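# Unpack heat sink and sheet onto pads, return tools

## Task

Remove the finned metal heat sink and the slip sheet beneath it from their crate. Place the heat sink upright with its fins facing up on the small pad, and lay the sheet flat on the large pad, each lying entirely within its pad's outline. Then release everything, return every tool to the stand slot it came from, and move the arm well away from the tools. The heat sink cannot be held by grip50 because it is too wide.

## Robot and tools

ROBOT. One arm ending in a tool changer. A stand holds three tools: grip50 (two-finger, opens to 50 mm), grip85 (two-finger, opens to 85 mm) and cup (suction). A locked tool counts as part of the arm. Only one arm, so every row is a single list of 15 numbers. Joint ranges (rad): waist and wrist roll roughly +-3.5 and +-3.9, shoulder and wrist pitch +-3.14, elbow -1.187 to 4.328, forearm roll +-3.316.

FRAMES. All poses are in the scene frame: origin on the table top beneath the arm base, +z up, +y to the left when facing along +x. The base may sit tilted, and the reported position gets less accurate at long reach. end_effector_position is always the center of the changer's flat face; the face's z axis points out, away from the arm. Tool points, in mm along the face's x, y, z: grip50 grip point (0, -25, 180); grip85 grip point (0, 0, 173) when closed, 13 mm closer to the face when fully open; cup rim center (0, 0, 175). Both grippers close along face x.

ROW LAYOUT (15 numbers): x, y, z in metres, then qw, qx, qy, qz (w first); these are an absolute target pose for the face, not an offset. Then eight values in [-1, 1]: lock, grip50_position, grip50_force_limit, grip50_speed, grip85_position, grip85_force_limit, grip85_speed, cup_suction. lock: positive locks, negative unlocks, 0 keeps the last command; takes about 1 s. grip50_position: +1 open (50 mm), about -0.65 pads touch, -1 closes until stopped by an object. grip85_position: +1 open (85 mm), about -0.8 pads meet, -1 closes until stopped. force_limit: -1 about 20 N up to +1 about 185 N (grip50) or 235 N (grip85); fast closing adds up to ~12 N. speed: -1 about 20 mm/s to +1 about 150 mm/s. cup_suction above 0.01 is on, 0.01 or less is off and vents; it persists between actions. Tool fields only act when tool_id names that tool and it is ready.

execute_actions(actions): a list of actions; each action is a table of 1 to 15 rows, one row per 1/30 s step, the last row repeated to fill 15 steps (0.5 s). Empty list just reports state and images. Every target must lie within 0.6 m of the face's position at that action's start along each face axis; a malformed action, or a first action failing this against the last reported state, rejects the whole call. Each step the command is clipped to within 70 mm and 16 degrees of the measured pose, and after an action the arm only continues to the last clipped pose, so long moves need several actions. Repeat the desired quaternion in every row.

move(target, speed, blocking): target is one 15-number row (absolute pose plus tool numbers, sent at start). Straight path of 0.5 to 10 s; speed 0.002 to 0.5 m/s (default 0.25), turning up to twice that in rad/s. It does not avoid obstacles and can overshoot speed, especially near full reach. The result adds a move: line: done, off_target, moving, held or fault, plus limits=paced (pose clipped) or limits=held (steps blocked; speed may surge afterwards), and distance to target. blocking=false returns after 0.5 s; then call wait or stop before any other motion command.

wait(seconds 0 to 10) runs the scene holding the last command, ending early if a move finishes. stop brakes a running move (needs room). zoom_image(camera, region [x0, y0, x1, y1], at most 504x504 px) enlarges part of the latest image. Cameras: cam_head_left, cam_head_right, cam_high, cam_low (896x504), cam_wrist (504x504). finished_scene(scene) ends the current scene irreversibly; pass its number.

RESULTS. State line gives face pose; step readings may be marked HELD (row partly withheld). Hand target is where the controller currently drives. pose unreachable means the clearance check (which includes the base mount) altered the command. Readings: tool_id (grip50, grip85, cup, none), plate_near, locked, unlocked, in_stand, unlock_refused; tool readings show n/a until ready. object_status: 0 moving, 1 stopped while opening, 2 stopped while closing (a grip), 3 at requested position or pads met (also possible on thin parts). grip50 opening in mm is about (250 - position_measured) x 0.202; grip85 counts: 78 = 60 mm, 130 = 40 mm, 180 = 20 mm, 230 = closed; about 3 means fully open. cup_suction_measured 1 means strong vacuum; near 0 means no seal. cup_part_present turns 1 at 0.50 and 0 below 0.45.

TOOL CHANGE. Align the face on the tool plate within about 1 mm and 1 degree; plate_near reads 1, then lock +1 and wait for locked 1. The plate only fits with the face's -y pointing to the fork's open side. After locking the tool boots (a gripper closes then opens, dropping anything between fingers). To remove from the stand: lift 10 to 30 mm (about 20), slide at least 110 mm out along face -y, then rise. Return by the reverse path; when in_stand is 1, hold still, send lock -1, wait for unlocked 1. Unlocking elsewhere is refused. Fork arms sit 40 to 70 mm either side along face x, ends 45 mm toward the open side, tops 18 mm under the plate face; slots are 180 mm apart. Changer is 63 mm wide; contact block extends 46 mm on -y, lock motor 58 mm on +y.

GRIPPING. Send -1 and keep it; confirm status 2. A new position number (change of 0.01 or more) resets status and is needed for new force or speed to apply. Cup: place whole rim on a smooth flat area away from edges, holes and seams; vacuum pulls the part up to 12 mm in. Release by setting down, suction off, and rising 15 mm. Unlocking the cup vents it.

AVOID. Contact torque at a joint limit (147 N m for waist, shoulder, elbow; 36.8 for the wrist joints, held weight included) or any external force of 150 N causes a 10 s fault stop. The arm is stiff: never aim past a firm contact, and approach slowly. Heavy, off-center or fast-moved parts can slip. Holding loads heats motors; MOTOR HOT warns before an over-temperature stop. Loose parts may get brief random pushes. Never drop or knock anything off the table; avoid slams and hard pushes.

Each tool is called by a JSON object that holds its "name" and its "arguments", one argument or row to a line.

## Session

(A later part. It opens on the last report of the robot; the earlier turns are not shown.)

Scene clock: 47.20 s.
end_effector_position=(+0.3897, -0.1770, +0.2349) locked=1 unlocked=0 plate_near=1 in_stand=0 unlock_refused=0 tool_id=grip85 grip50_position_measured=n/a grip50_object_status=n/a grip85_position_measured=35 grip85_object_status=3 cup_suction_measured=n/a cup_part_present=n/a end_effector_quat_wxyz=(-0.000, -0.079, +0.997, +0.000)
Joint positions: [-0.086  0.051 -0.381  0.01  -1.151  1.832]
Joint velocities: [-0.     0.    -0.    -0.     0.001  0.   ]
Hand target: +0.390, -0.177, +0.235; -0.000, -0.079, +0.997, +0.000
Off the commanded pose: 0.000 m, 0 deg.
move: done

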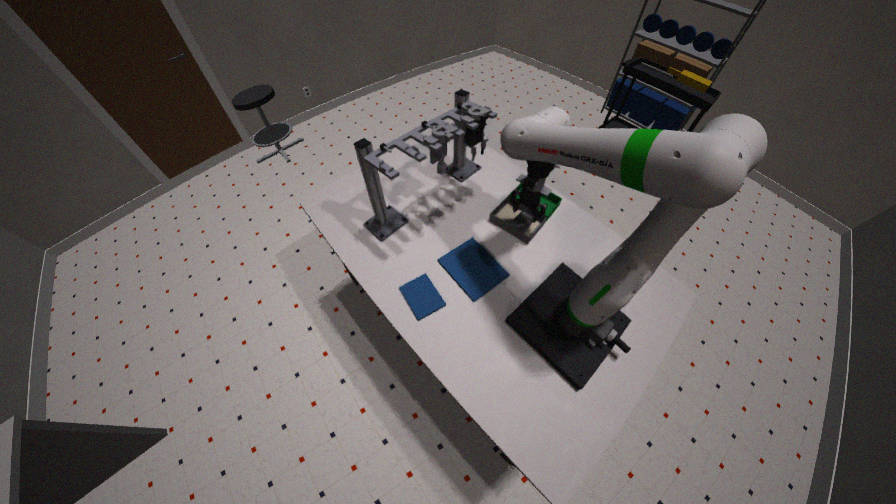

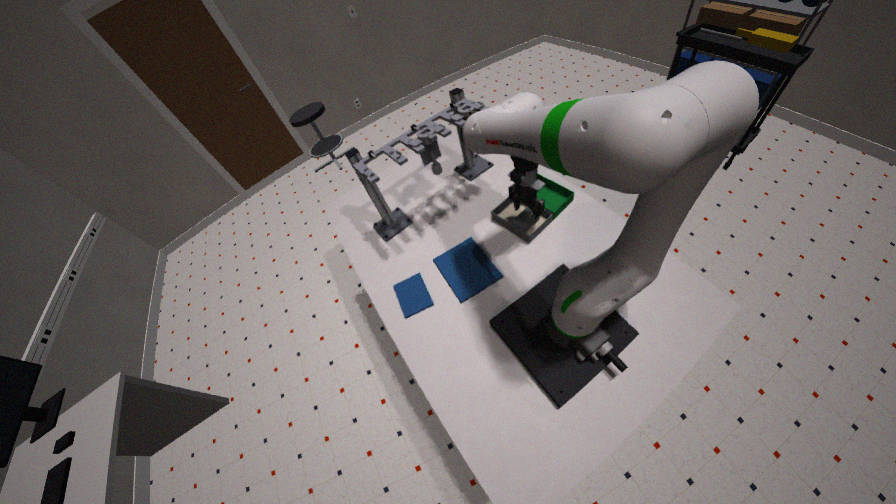

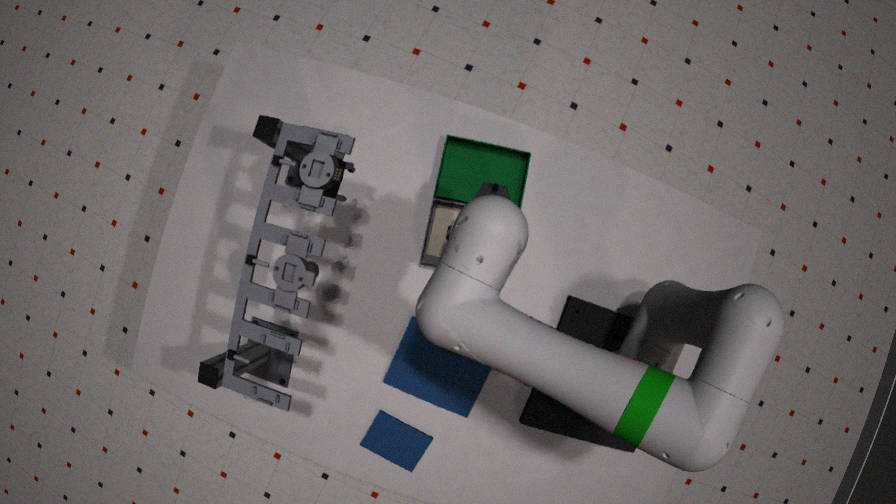

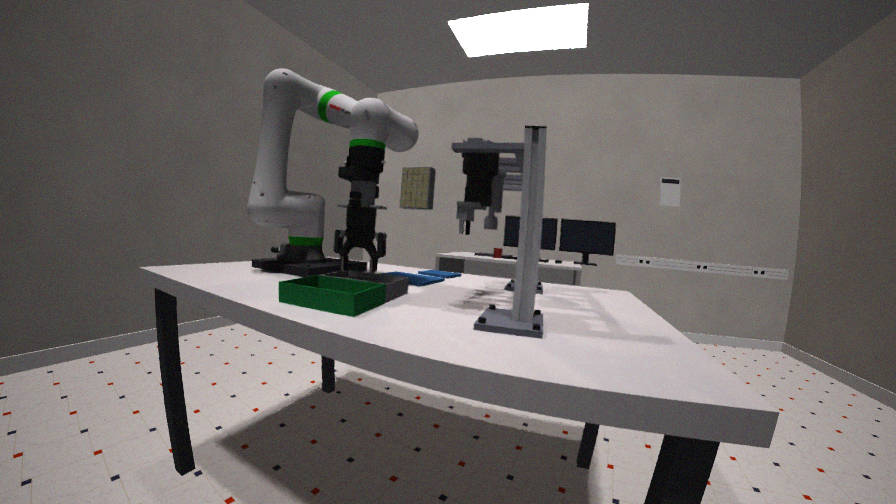

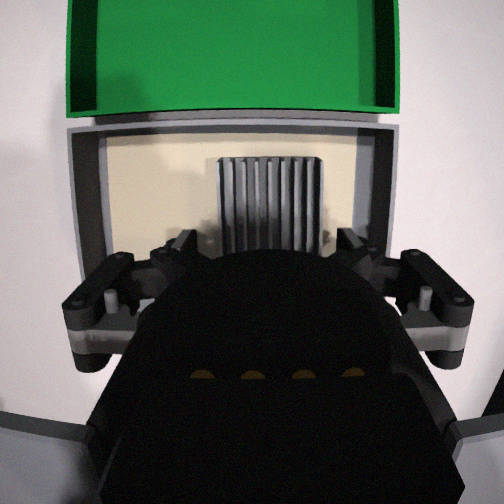

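{"name": "move", "arguments": {
  "target": [0.389,-0.177,0.195,0,-0.0785,0.9969,0,0,1,0,0,0.75,-0.3,0,0],
  "speed": 0.04
}}

{"name": "move", "arguments": {
  "target": [0.389,-0.177,0.195,0,-0.0785,0.9969,0,0,1,0,0,-1,-0.3,-0.5,0]
}}

{"name": "move", "arguments": {
  "target": [0.389,-0.177,0.27,0,-0.0785,0.9969,0,0,1,0,0,-1,-0.3,-0.5,0],
  "speed": 0.08
}}

{"name": "move", "arguments": {
  "target": [0.41,0.305,0.26,0,0.7826,0.6225,0,0,1,0,0,-1,-0.3,-0.5,0],
  "speed": 0.3
}}

Scene clock: 56.80 s.
end_effector_position=(+0.3891, -0.1770, +0.1950) locked=1 unlocked=0 plate_near=1 in_stand=0 unlock_refused=0 tool_id=grip85 grip50_position_measured=n/a grip50_object_status=n/a grip85_position_measured=35 grip85_object_status=3 cup_suction_measured=n/a cup_part_present=n/a end_effector_quat_wxyz=(+0.000, -0.079, +0.997, +0.000)
Joint positions: [-0.087  0.098 -0.436  0.011 -1.05   1.832]
Joint velocities: [ 0.    -0.001 -0.    -0.001  0.001 -0.001]
Hand target: +0.389, -0.177, +0.195; +0.000, -0.079, +0.997, +0.000
Off the commanded pose: 0.000 m, 0 deg.
move: done

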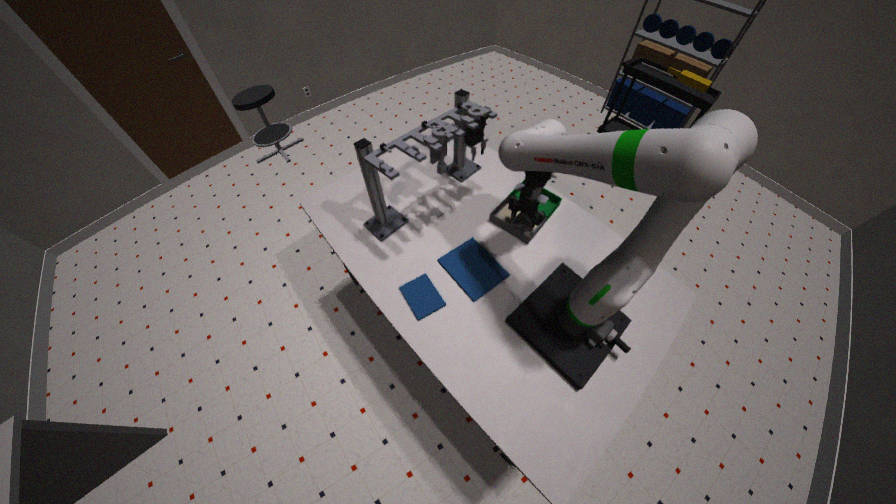

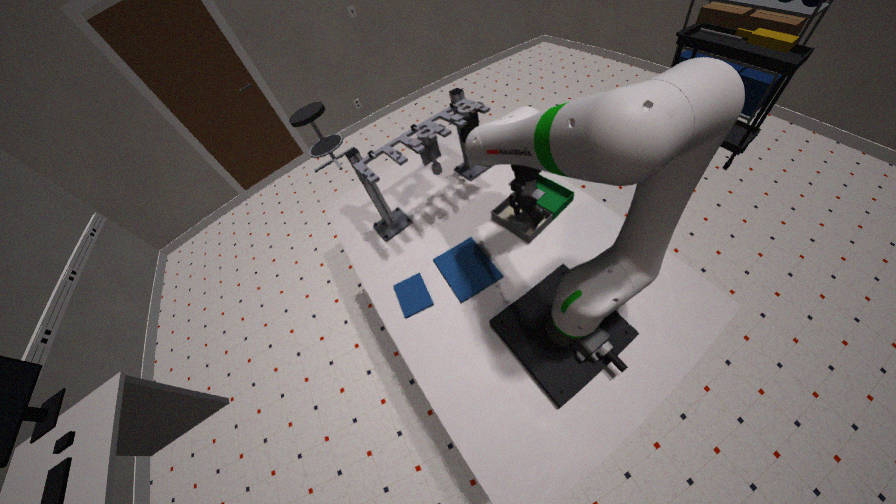

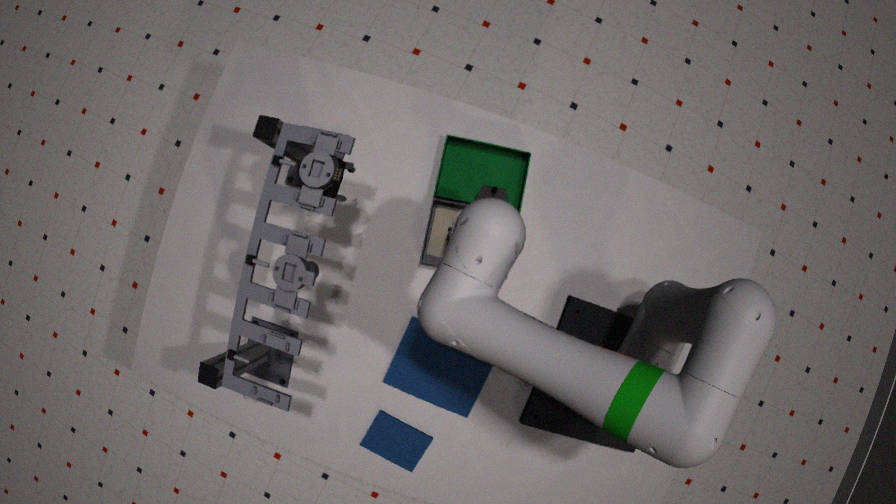

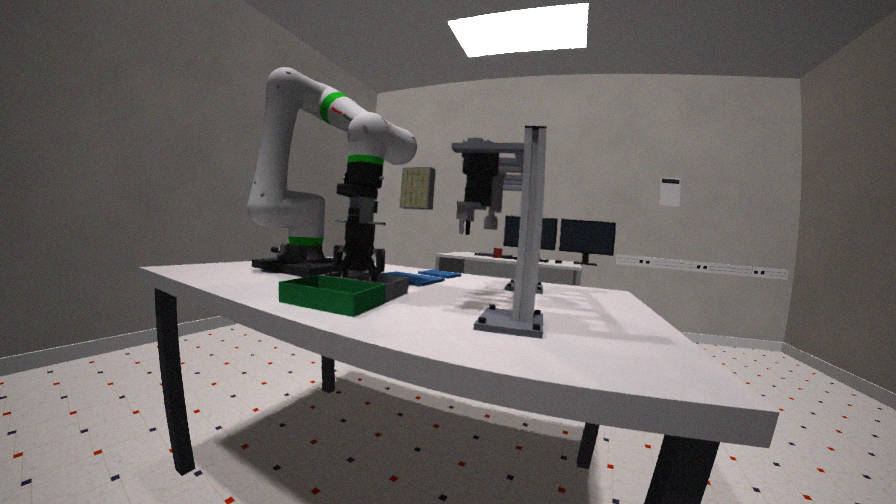

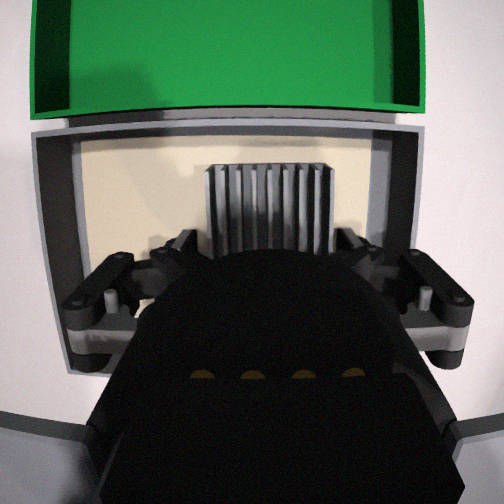

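Scene clock: 57.50 s.
end_effector_position=(+0.3890, -0.1770, +0.1950) locked=1 unlocked=0 plate_near=1 in_stand=0 unlock_refused=0 tool_id=grip85 grip50_position_measured=n/a grip50_object_status=n/a grip85_position_measured=80 grip85_object_status=2 cup_suction_measured=n/a cup_part_present=n/a end_effector_quat_wxyz=(+0.000, -0.079, +0.997, -0.000)
Joint positions: [-0.087  0.098 -0.436  0.011 -1.05   1.832]
Joint velocities: [ 0.    -0.002  0.001  0.     0.     0.   ]
Hand target: +0.389, -0.177, +0.195; -0.000, -0.079, +0.997, -0.000
Off the commanded pose: 0.000 m, 0 deg.
move: done

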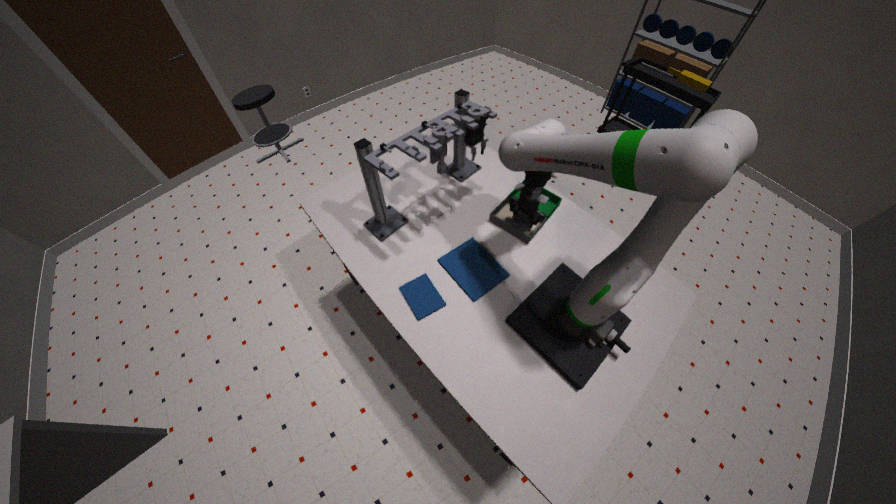

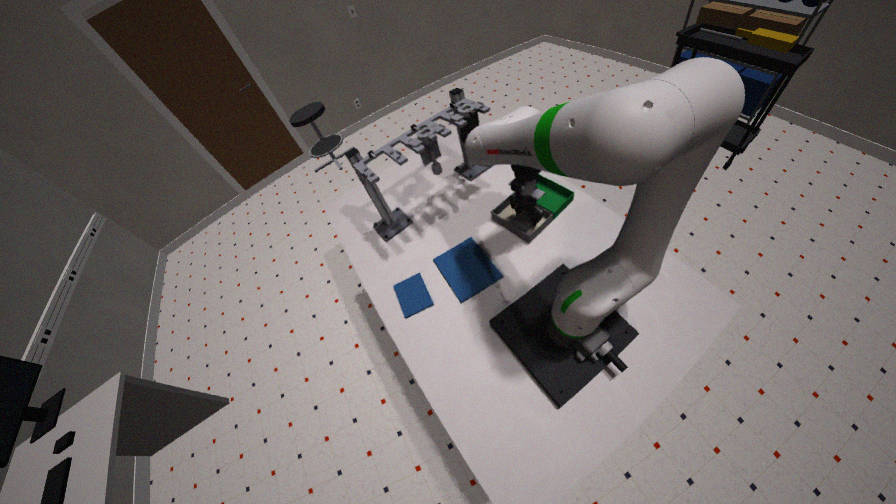

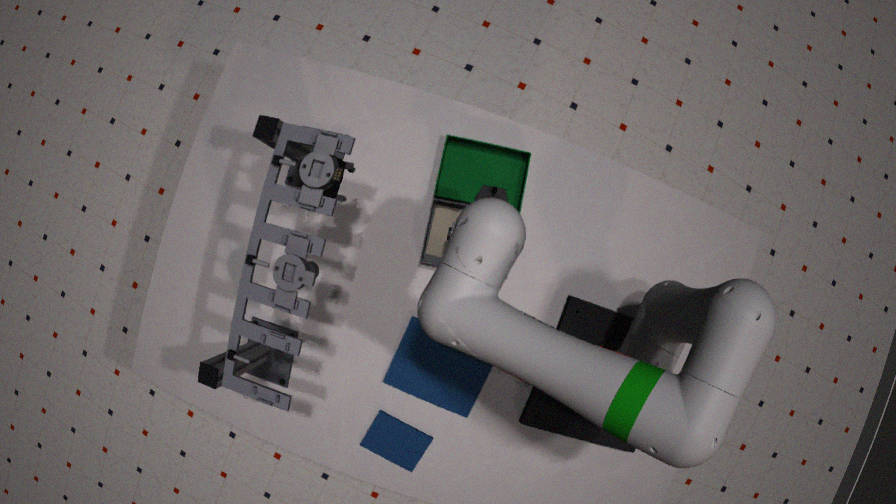

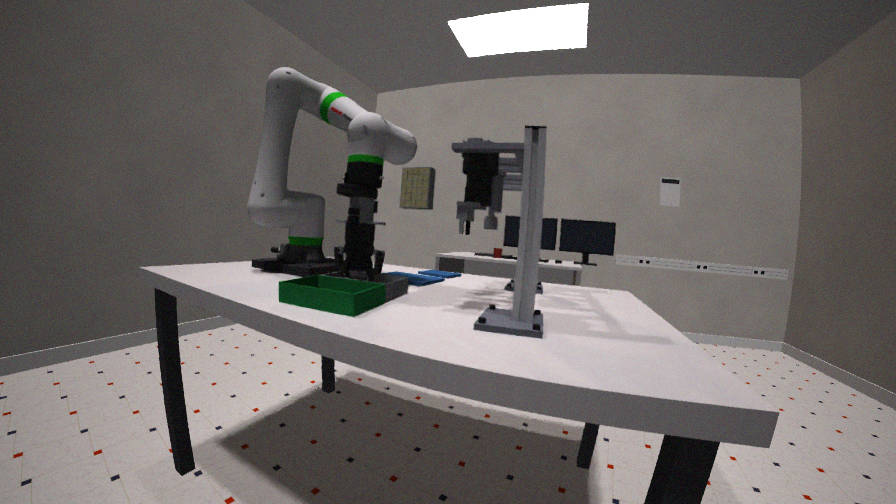

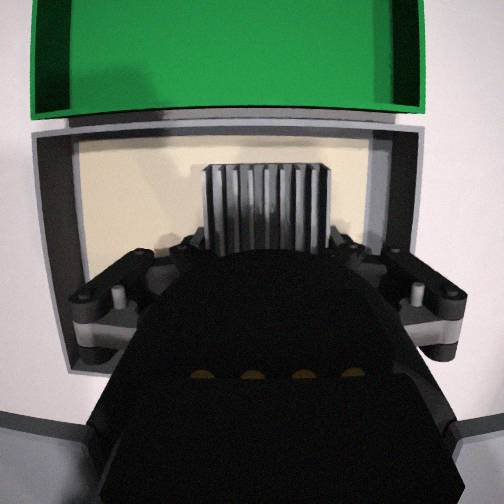

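Scene clock: 58.80 s.
end_effector_position=(+0.3888, -0.1770, +0.2701) locked=1 unlocked=0 plate_near=1 in_stand=0 unlock_refused=0 tool_id=grip85 grip50_position_measured=n/a grip50_object_status=n/a grip85_position_measured=80 grip85_object_status=2 cup_suction_measured=n/a cup_part_present=n/a end_effector_quat_wxyz=(-0.000, -0.078, +0.997, -0.000)
Joint positions: [-0.085  0.016 -0.33   0.01  -1.239  1.832]
Joint velocities: [-0.    -0.001  0.     0.003 -0.001  0.001]
Hand target: +0.389, -0.177, +0.270; -0.000, -0.078, +0.997, -0.000
Off the commanded pose: 0.000 m, 0 deg.
move: done

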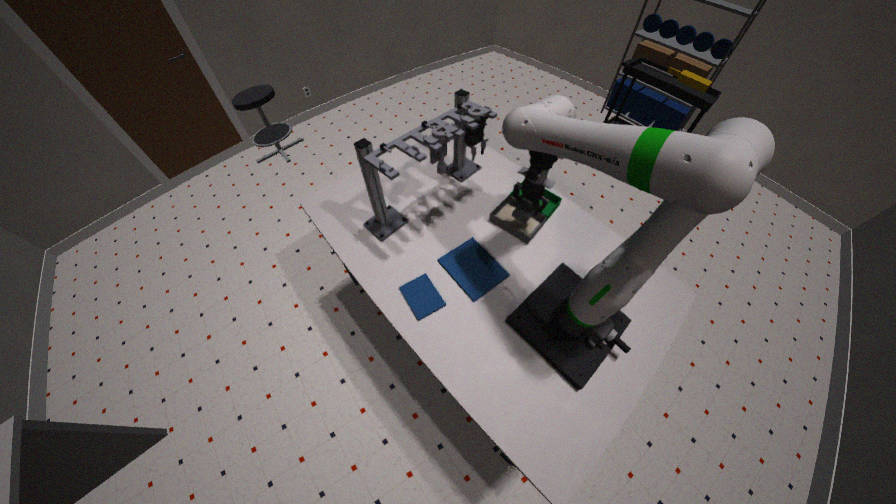

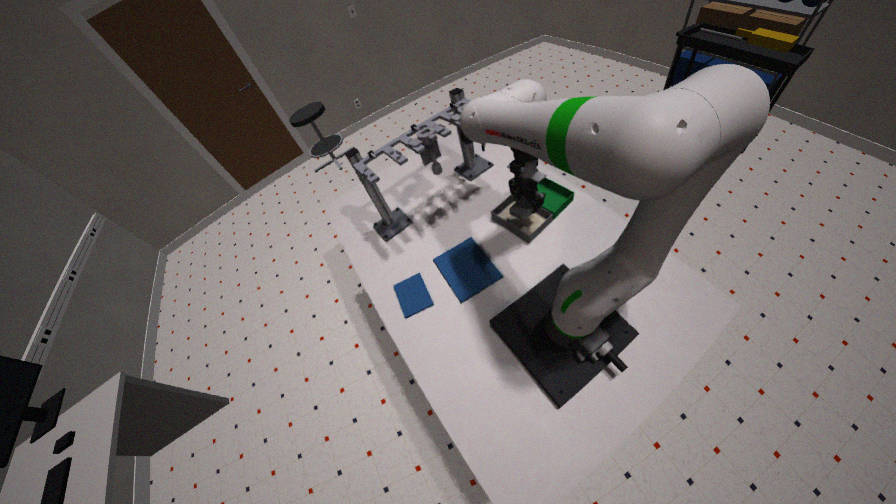

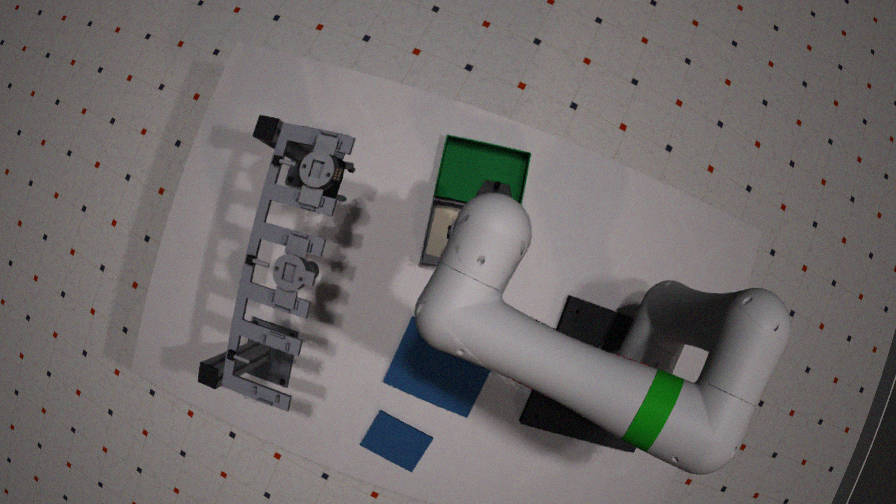

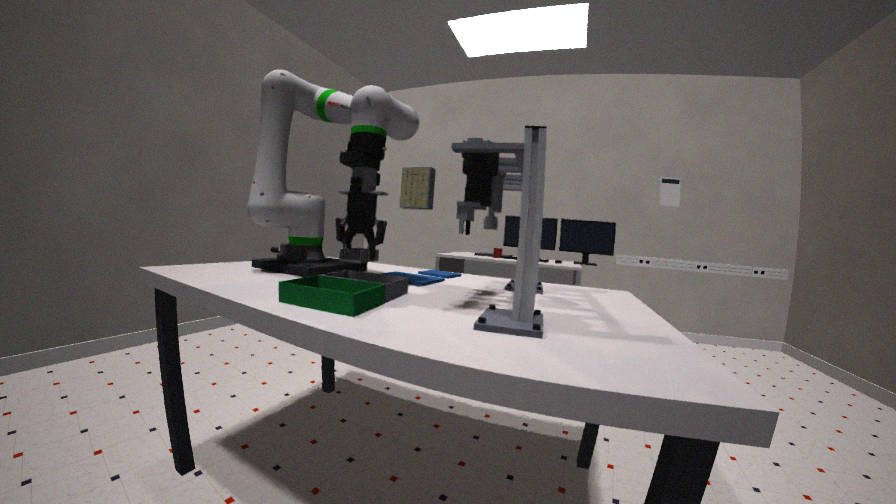

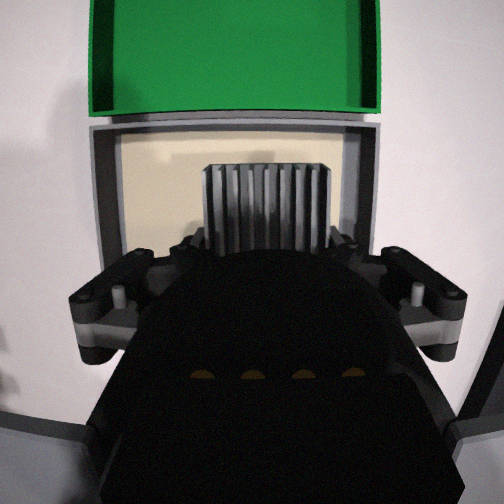

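Scene clock: 62.53 s.
end_effector_position=(+0.4098, +0.3058, +0.2599) locked=1 unlocked=0 plate_near=1 in_stand=0 unlock_refused=0 tool_id=grip85 grip50_position_measured=n/a grip50_object_status=n/a grip85_position_measured=80 grip85_object_status=2 cup_suction_measured=n/a cup_part_present=n/a end_effector_quat_wxyz=(-0.000, +0.783, +0.623, +0.001)
Joint positions: [ 0.915  0.24  -0.107 -0.006 -1.238 -1.118]
Joint velocities: [ 0.001  0.     0.001 -0.    -0.    -0.002]
Hand target: +0.410, +0.306, +0.260; -0.000, +0.783, +0.623, +0.001
Off the commanded pose: 0.001 m, 0 deg.
move: done

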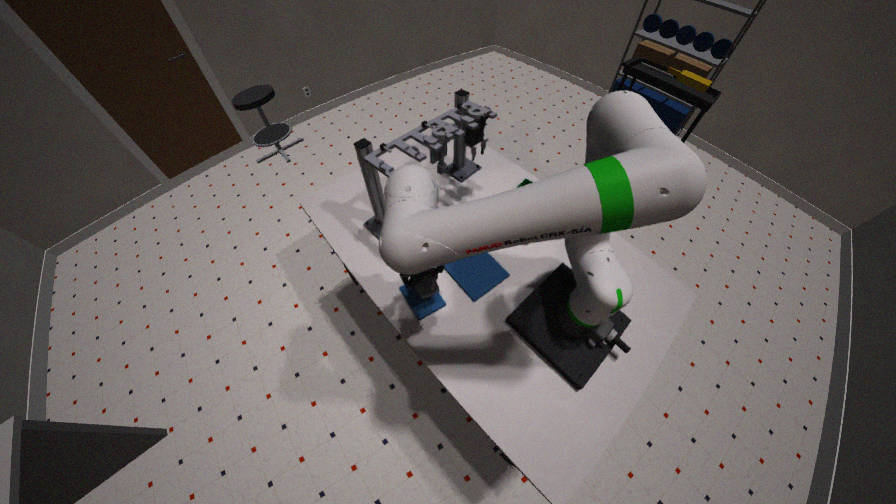

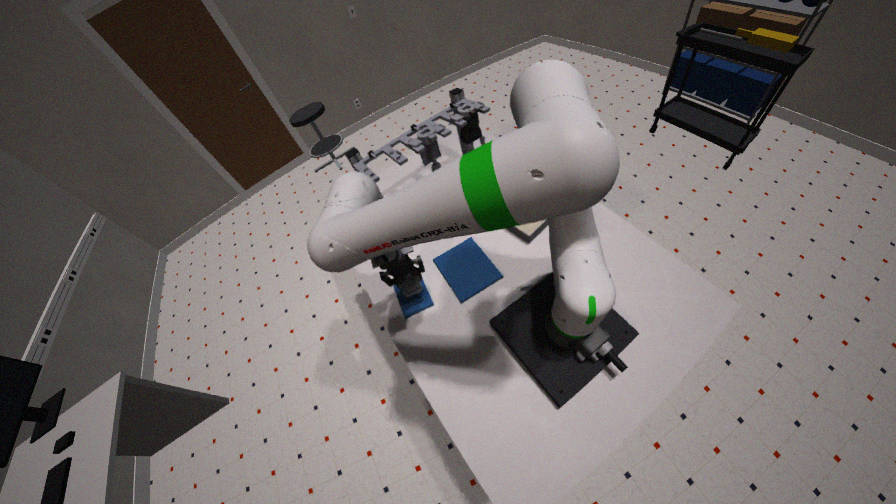

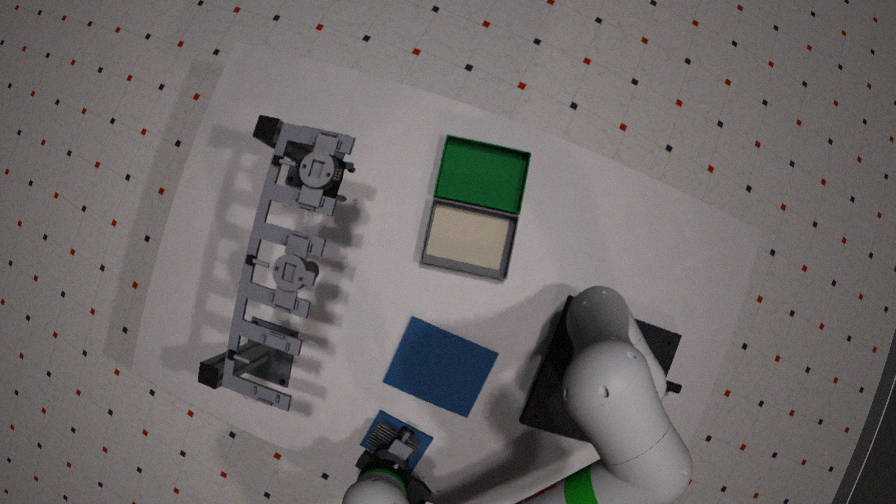

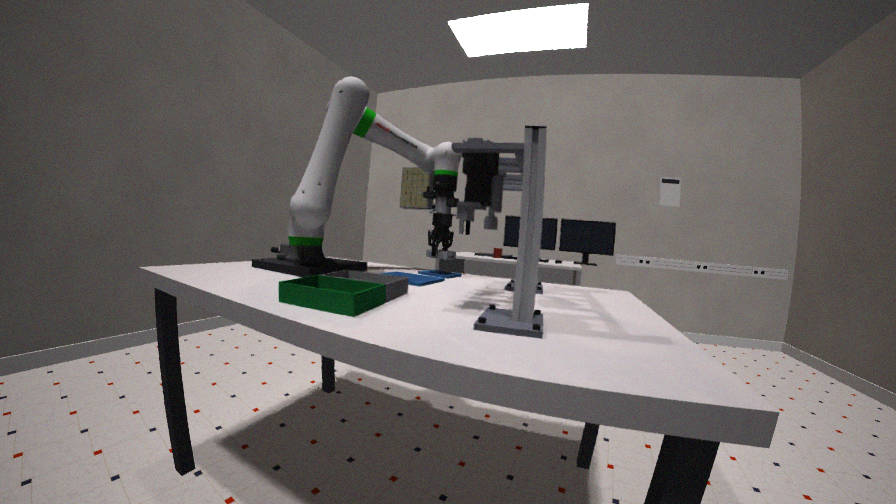

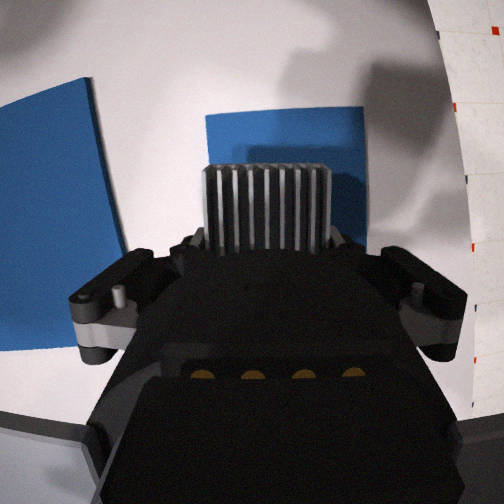

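{"name": "move", "arguments": {
  "target": [0.403,0.318,0.215,0,0.7716,0.6361,0,0,1,0,0,-1,-0.3,-0.5,0],
  "speed": 0.06
}}

Scene clock: 78.23 s.
end_effector_position=(+0.4030, +0.3181, +0.2150) locked=1 unlocked=0 plate_near=1 in_stand=0 unlock_refused=0 tool_id=grip85 grip50_position_measured=n/a grip50_object_status=n/a grip85_position_measured=80 grip85_object_status=2 cup_suction_measured=n/a cup_part_present=n/a end_effector_quat_wxyz=(-0.000, +0.772, +0.636, +0.000)
Joint positions: [ 0.941  0.287 -0.161 -0.007 -1.138 -1.108]
Joint velocities: [ 0.    -0.001 -0.    -0.001  0.002  0.   ]
Hand target: +0.403, +0.318, +0.215; -0.000, +0.772, +0.636, +0.000
Off the commanded pose: 0.000 m, 0 deg.
move: done

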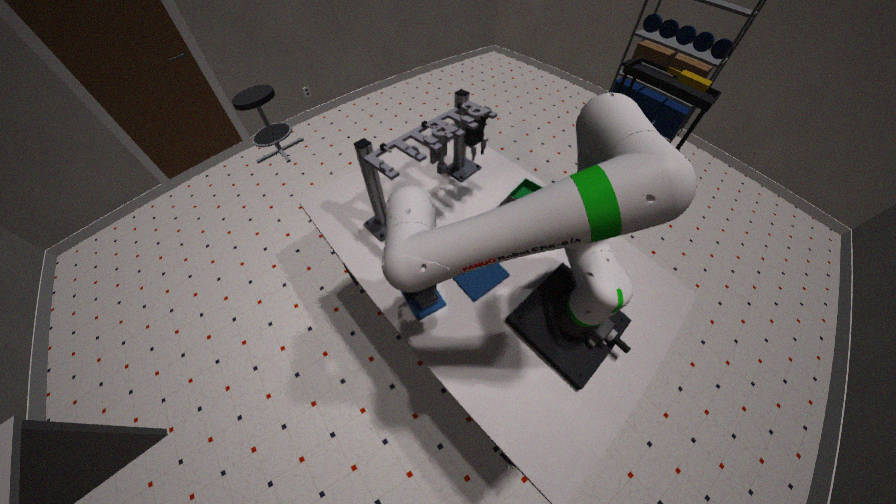

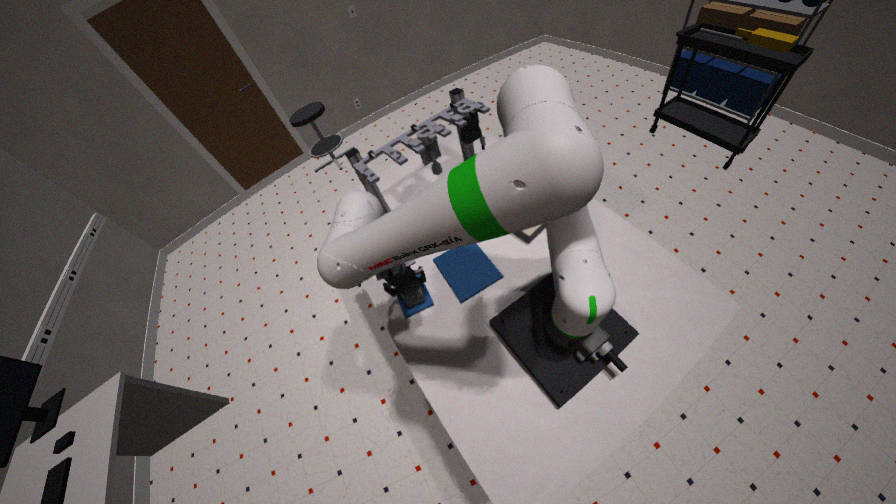

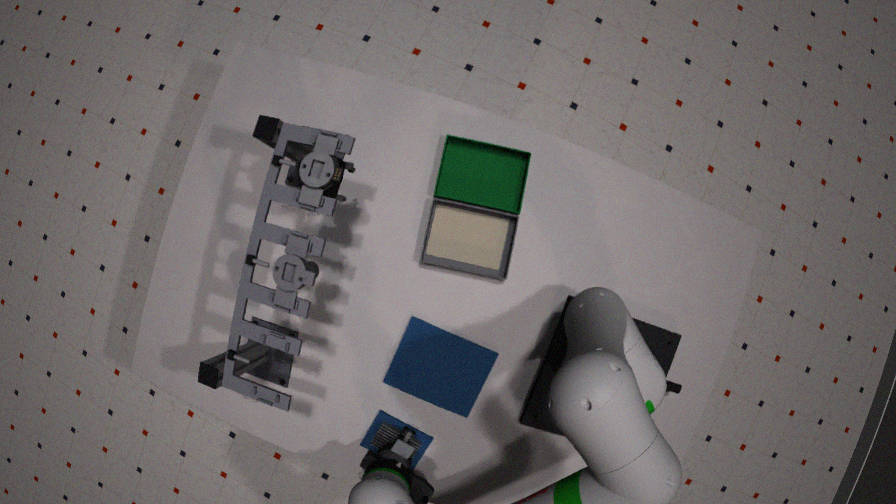

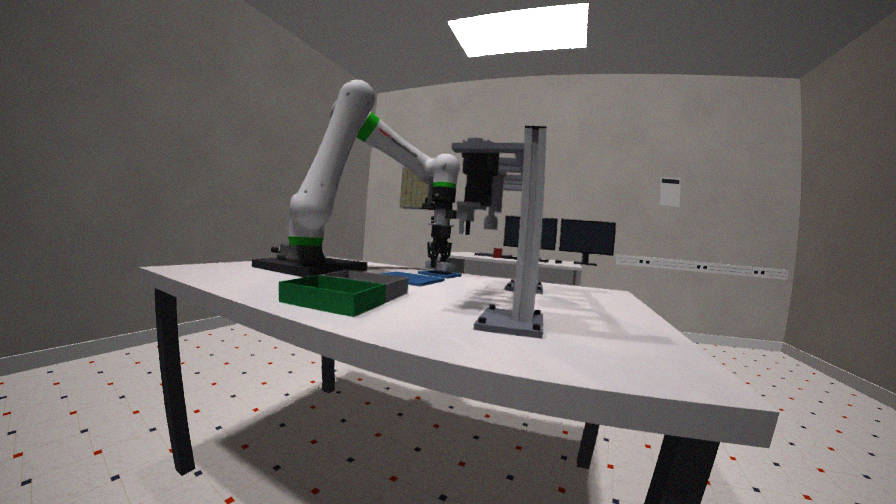

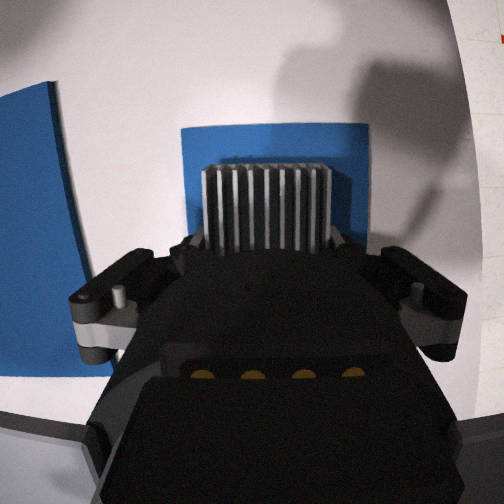

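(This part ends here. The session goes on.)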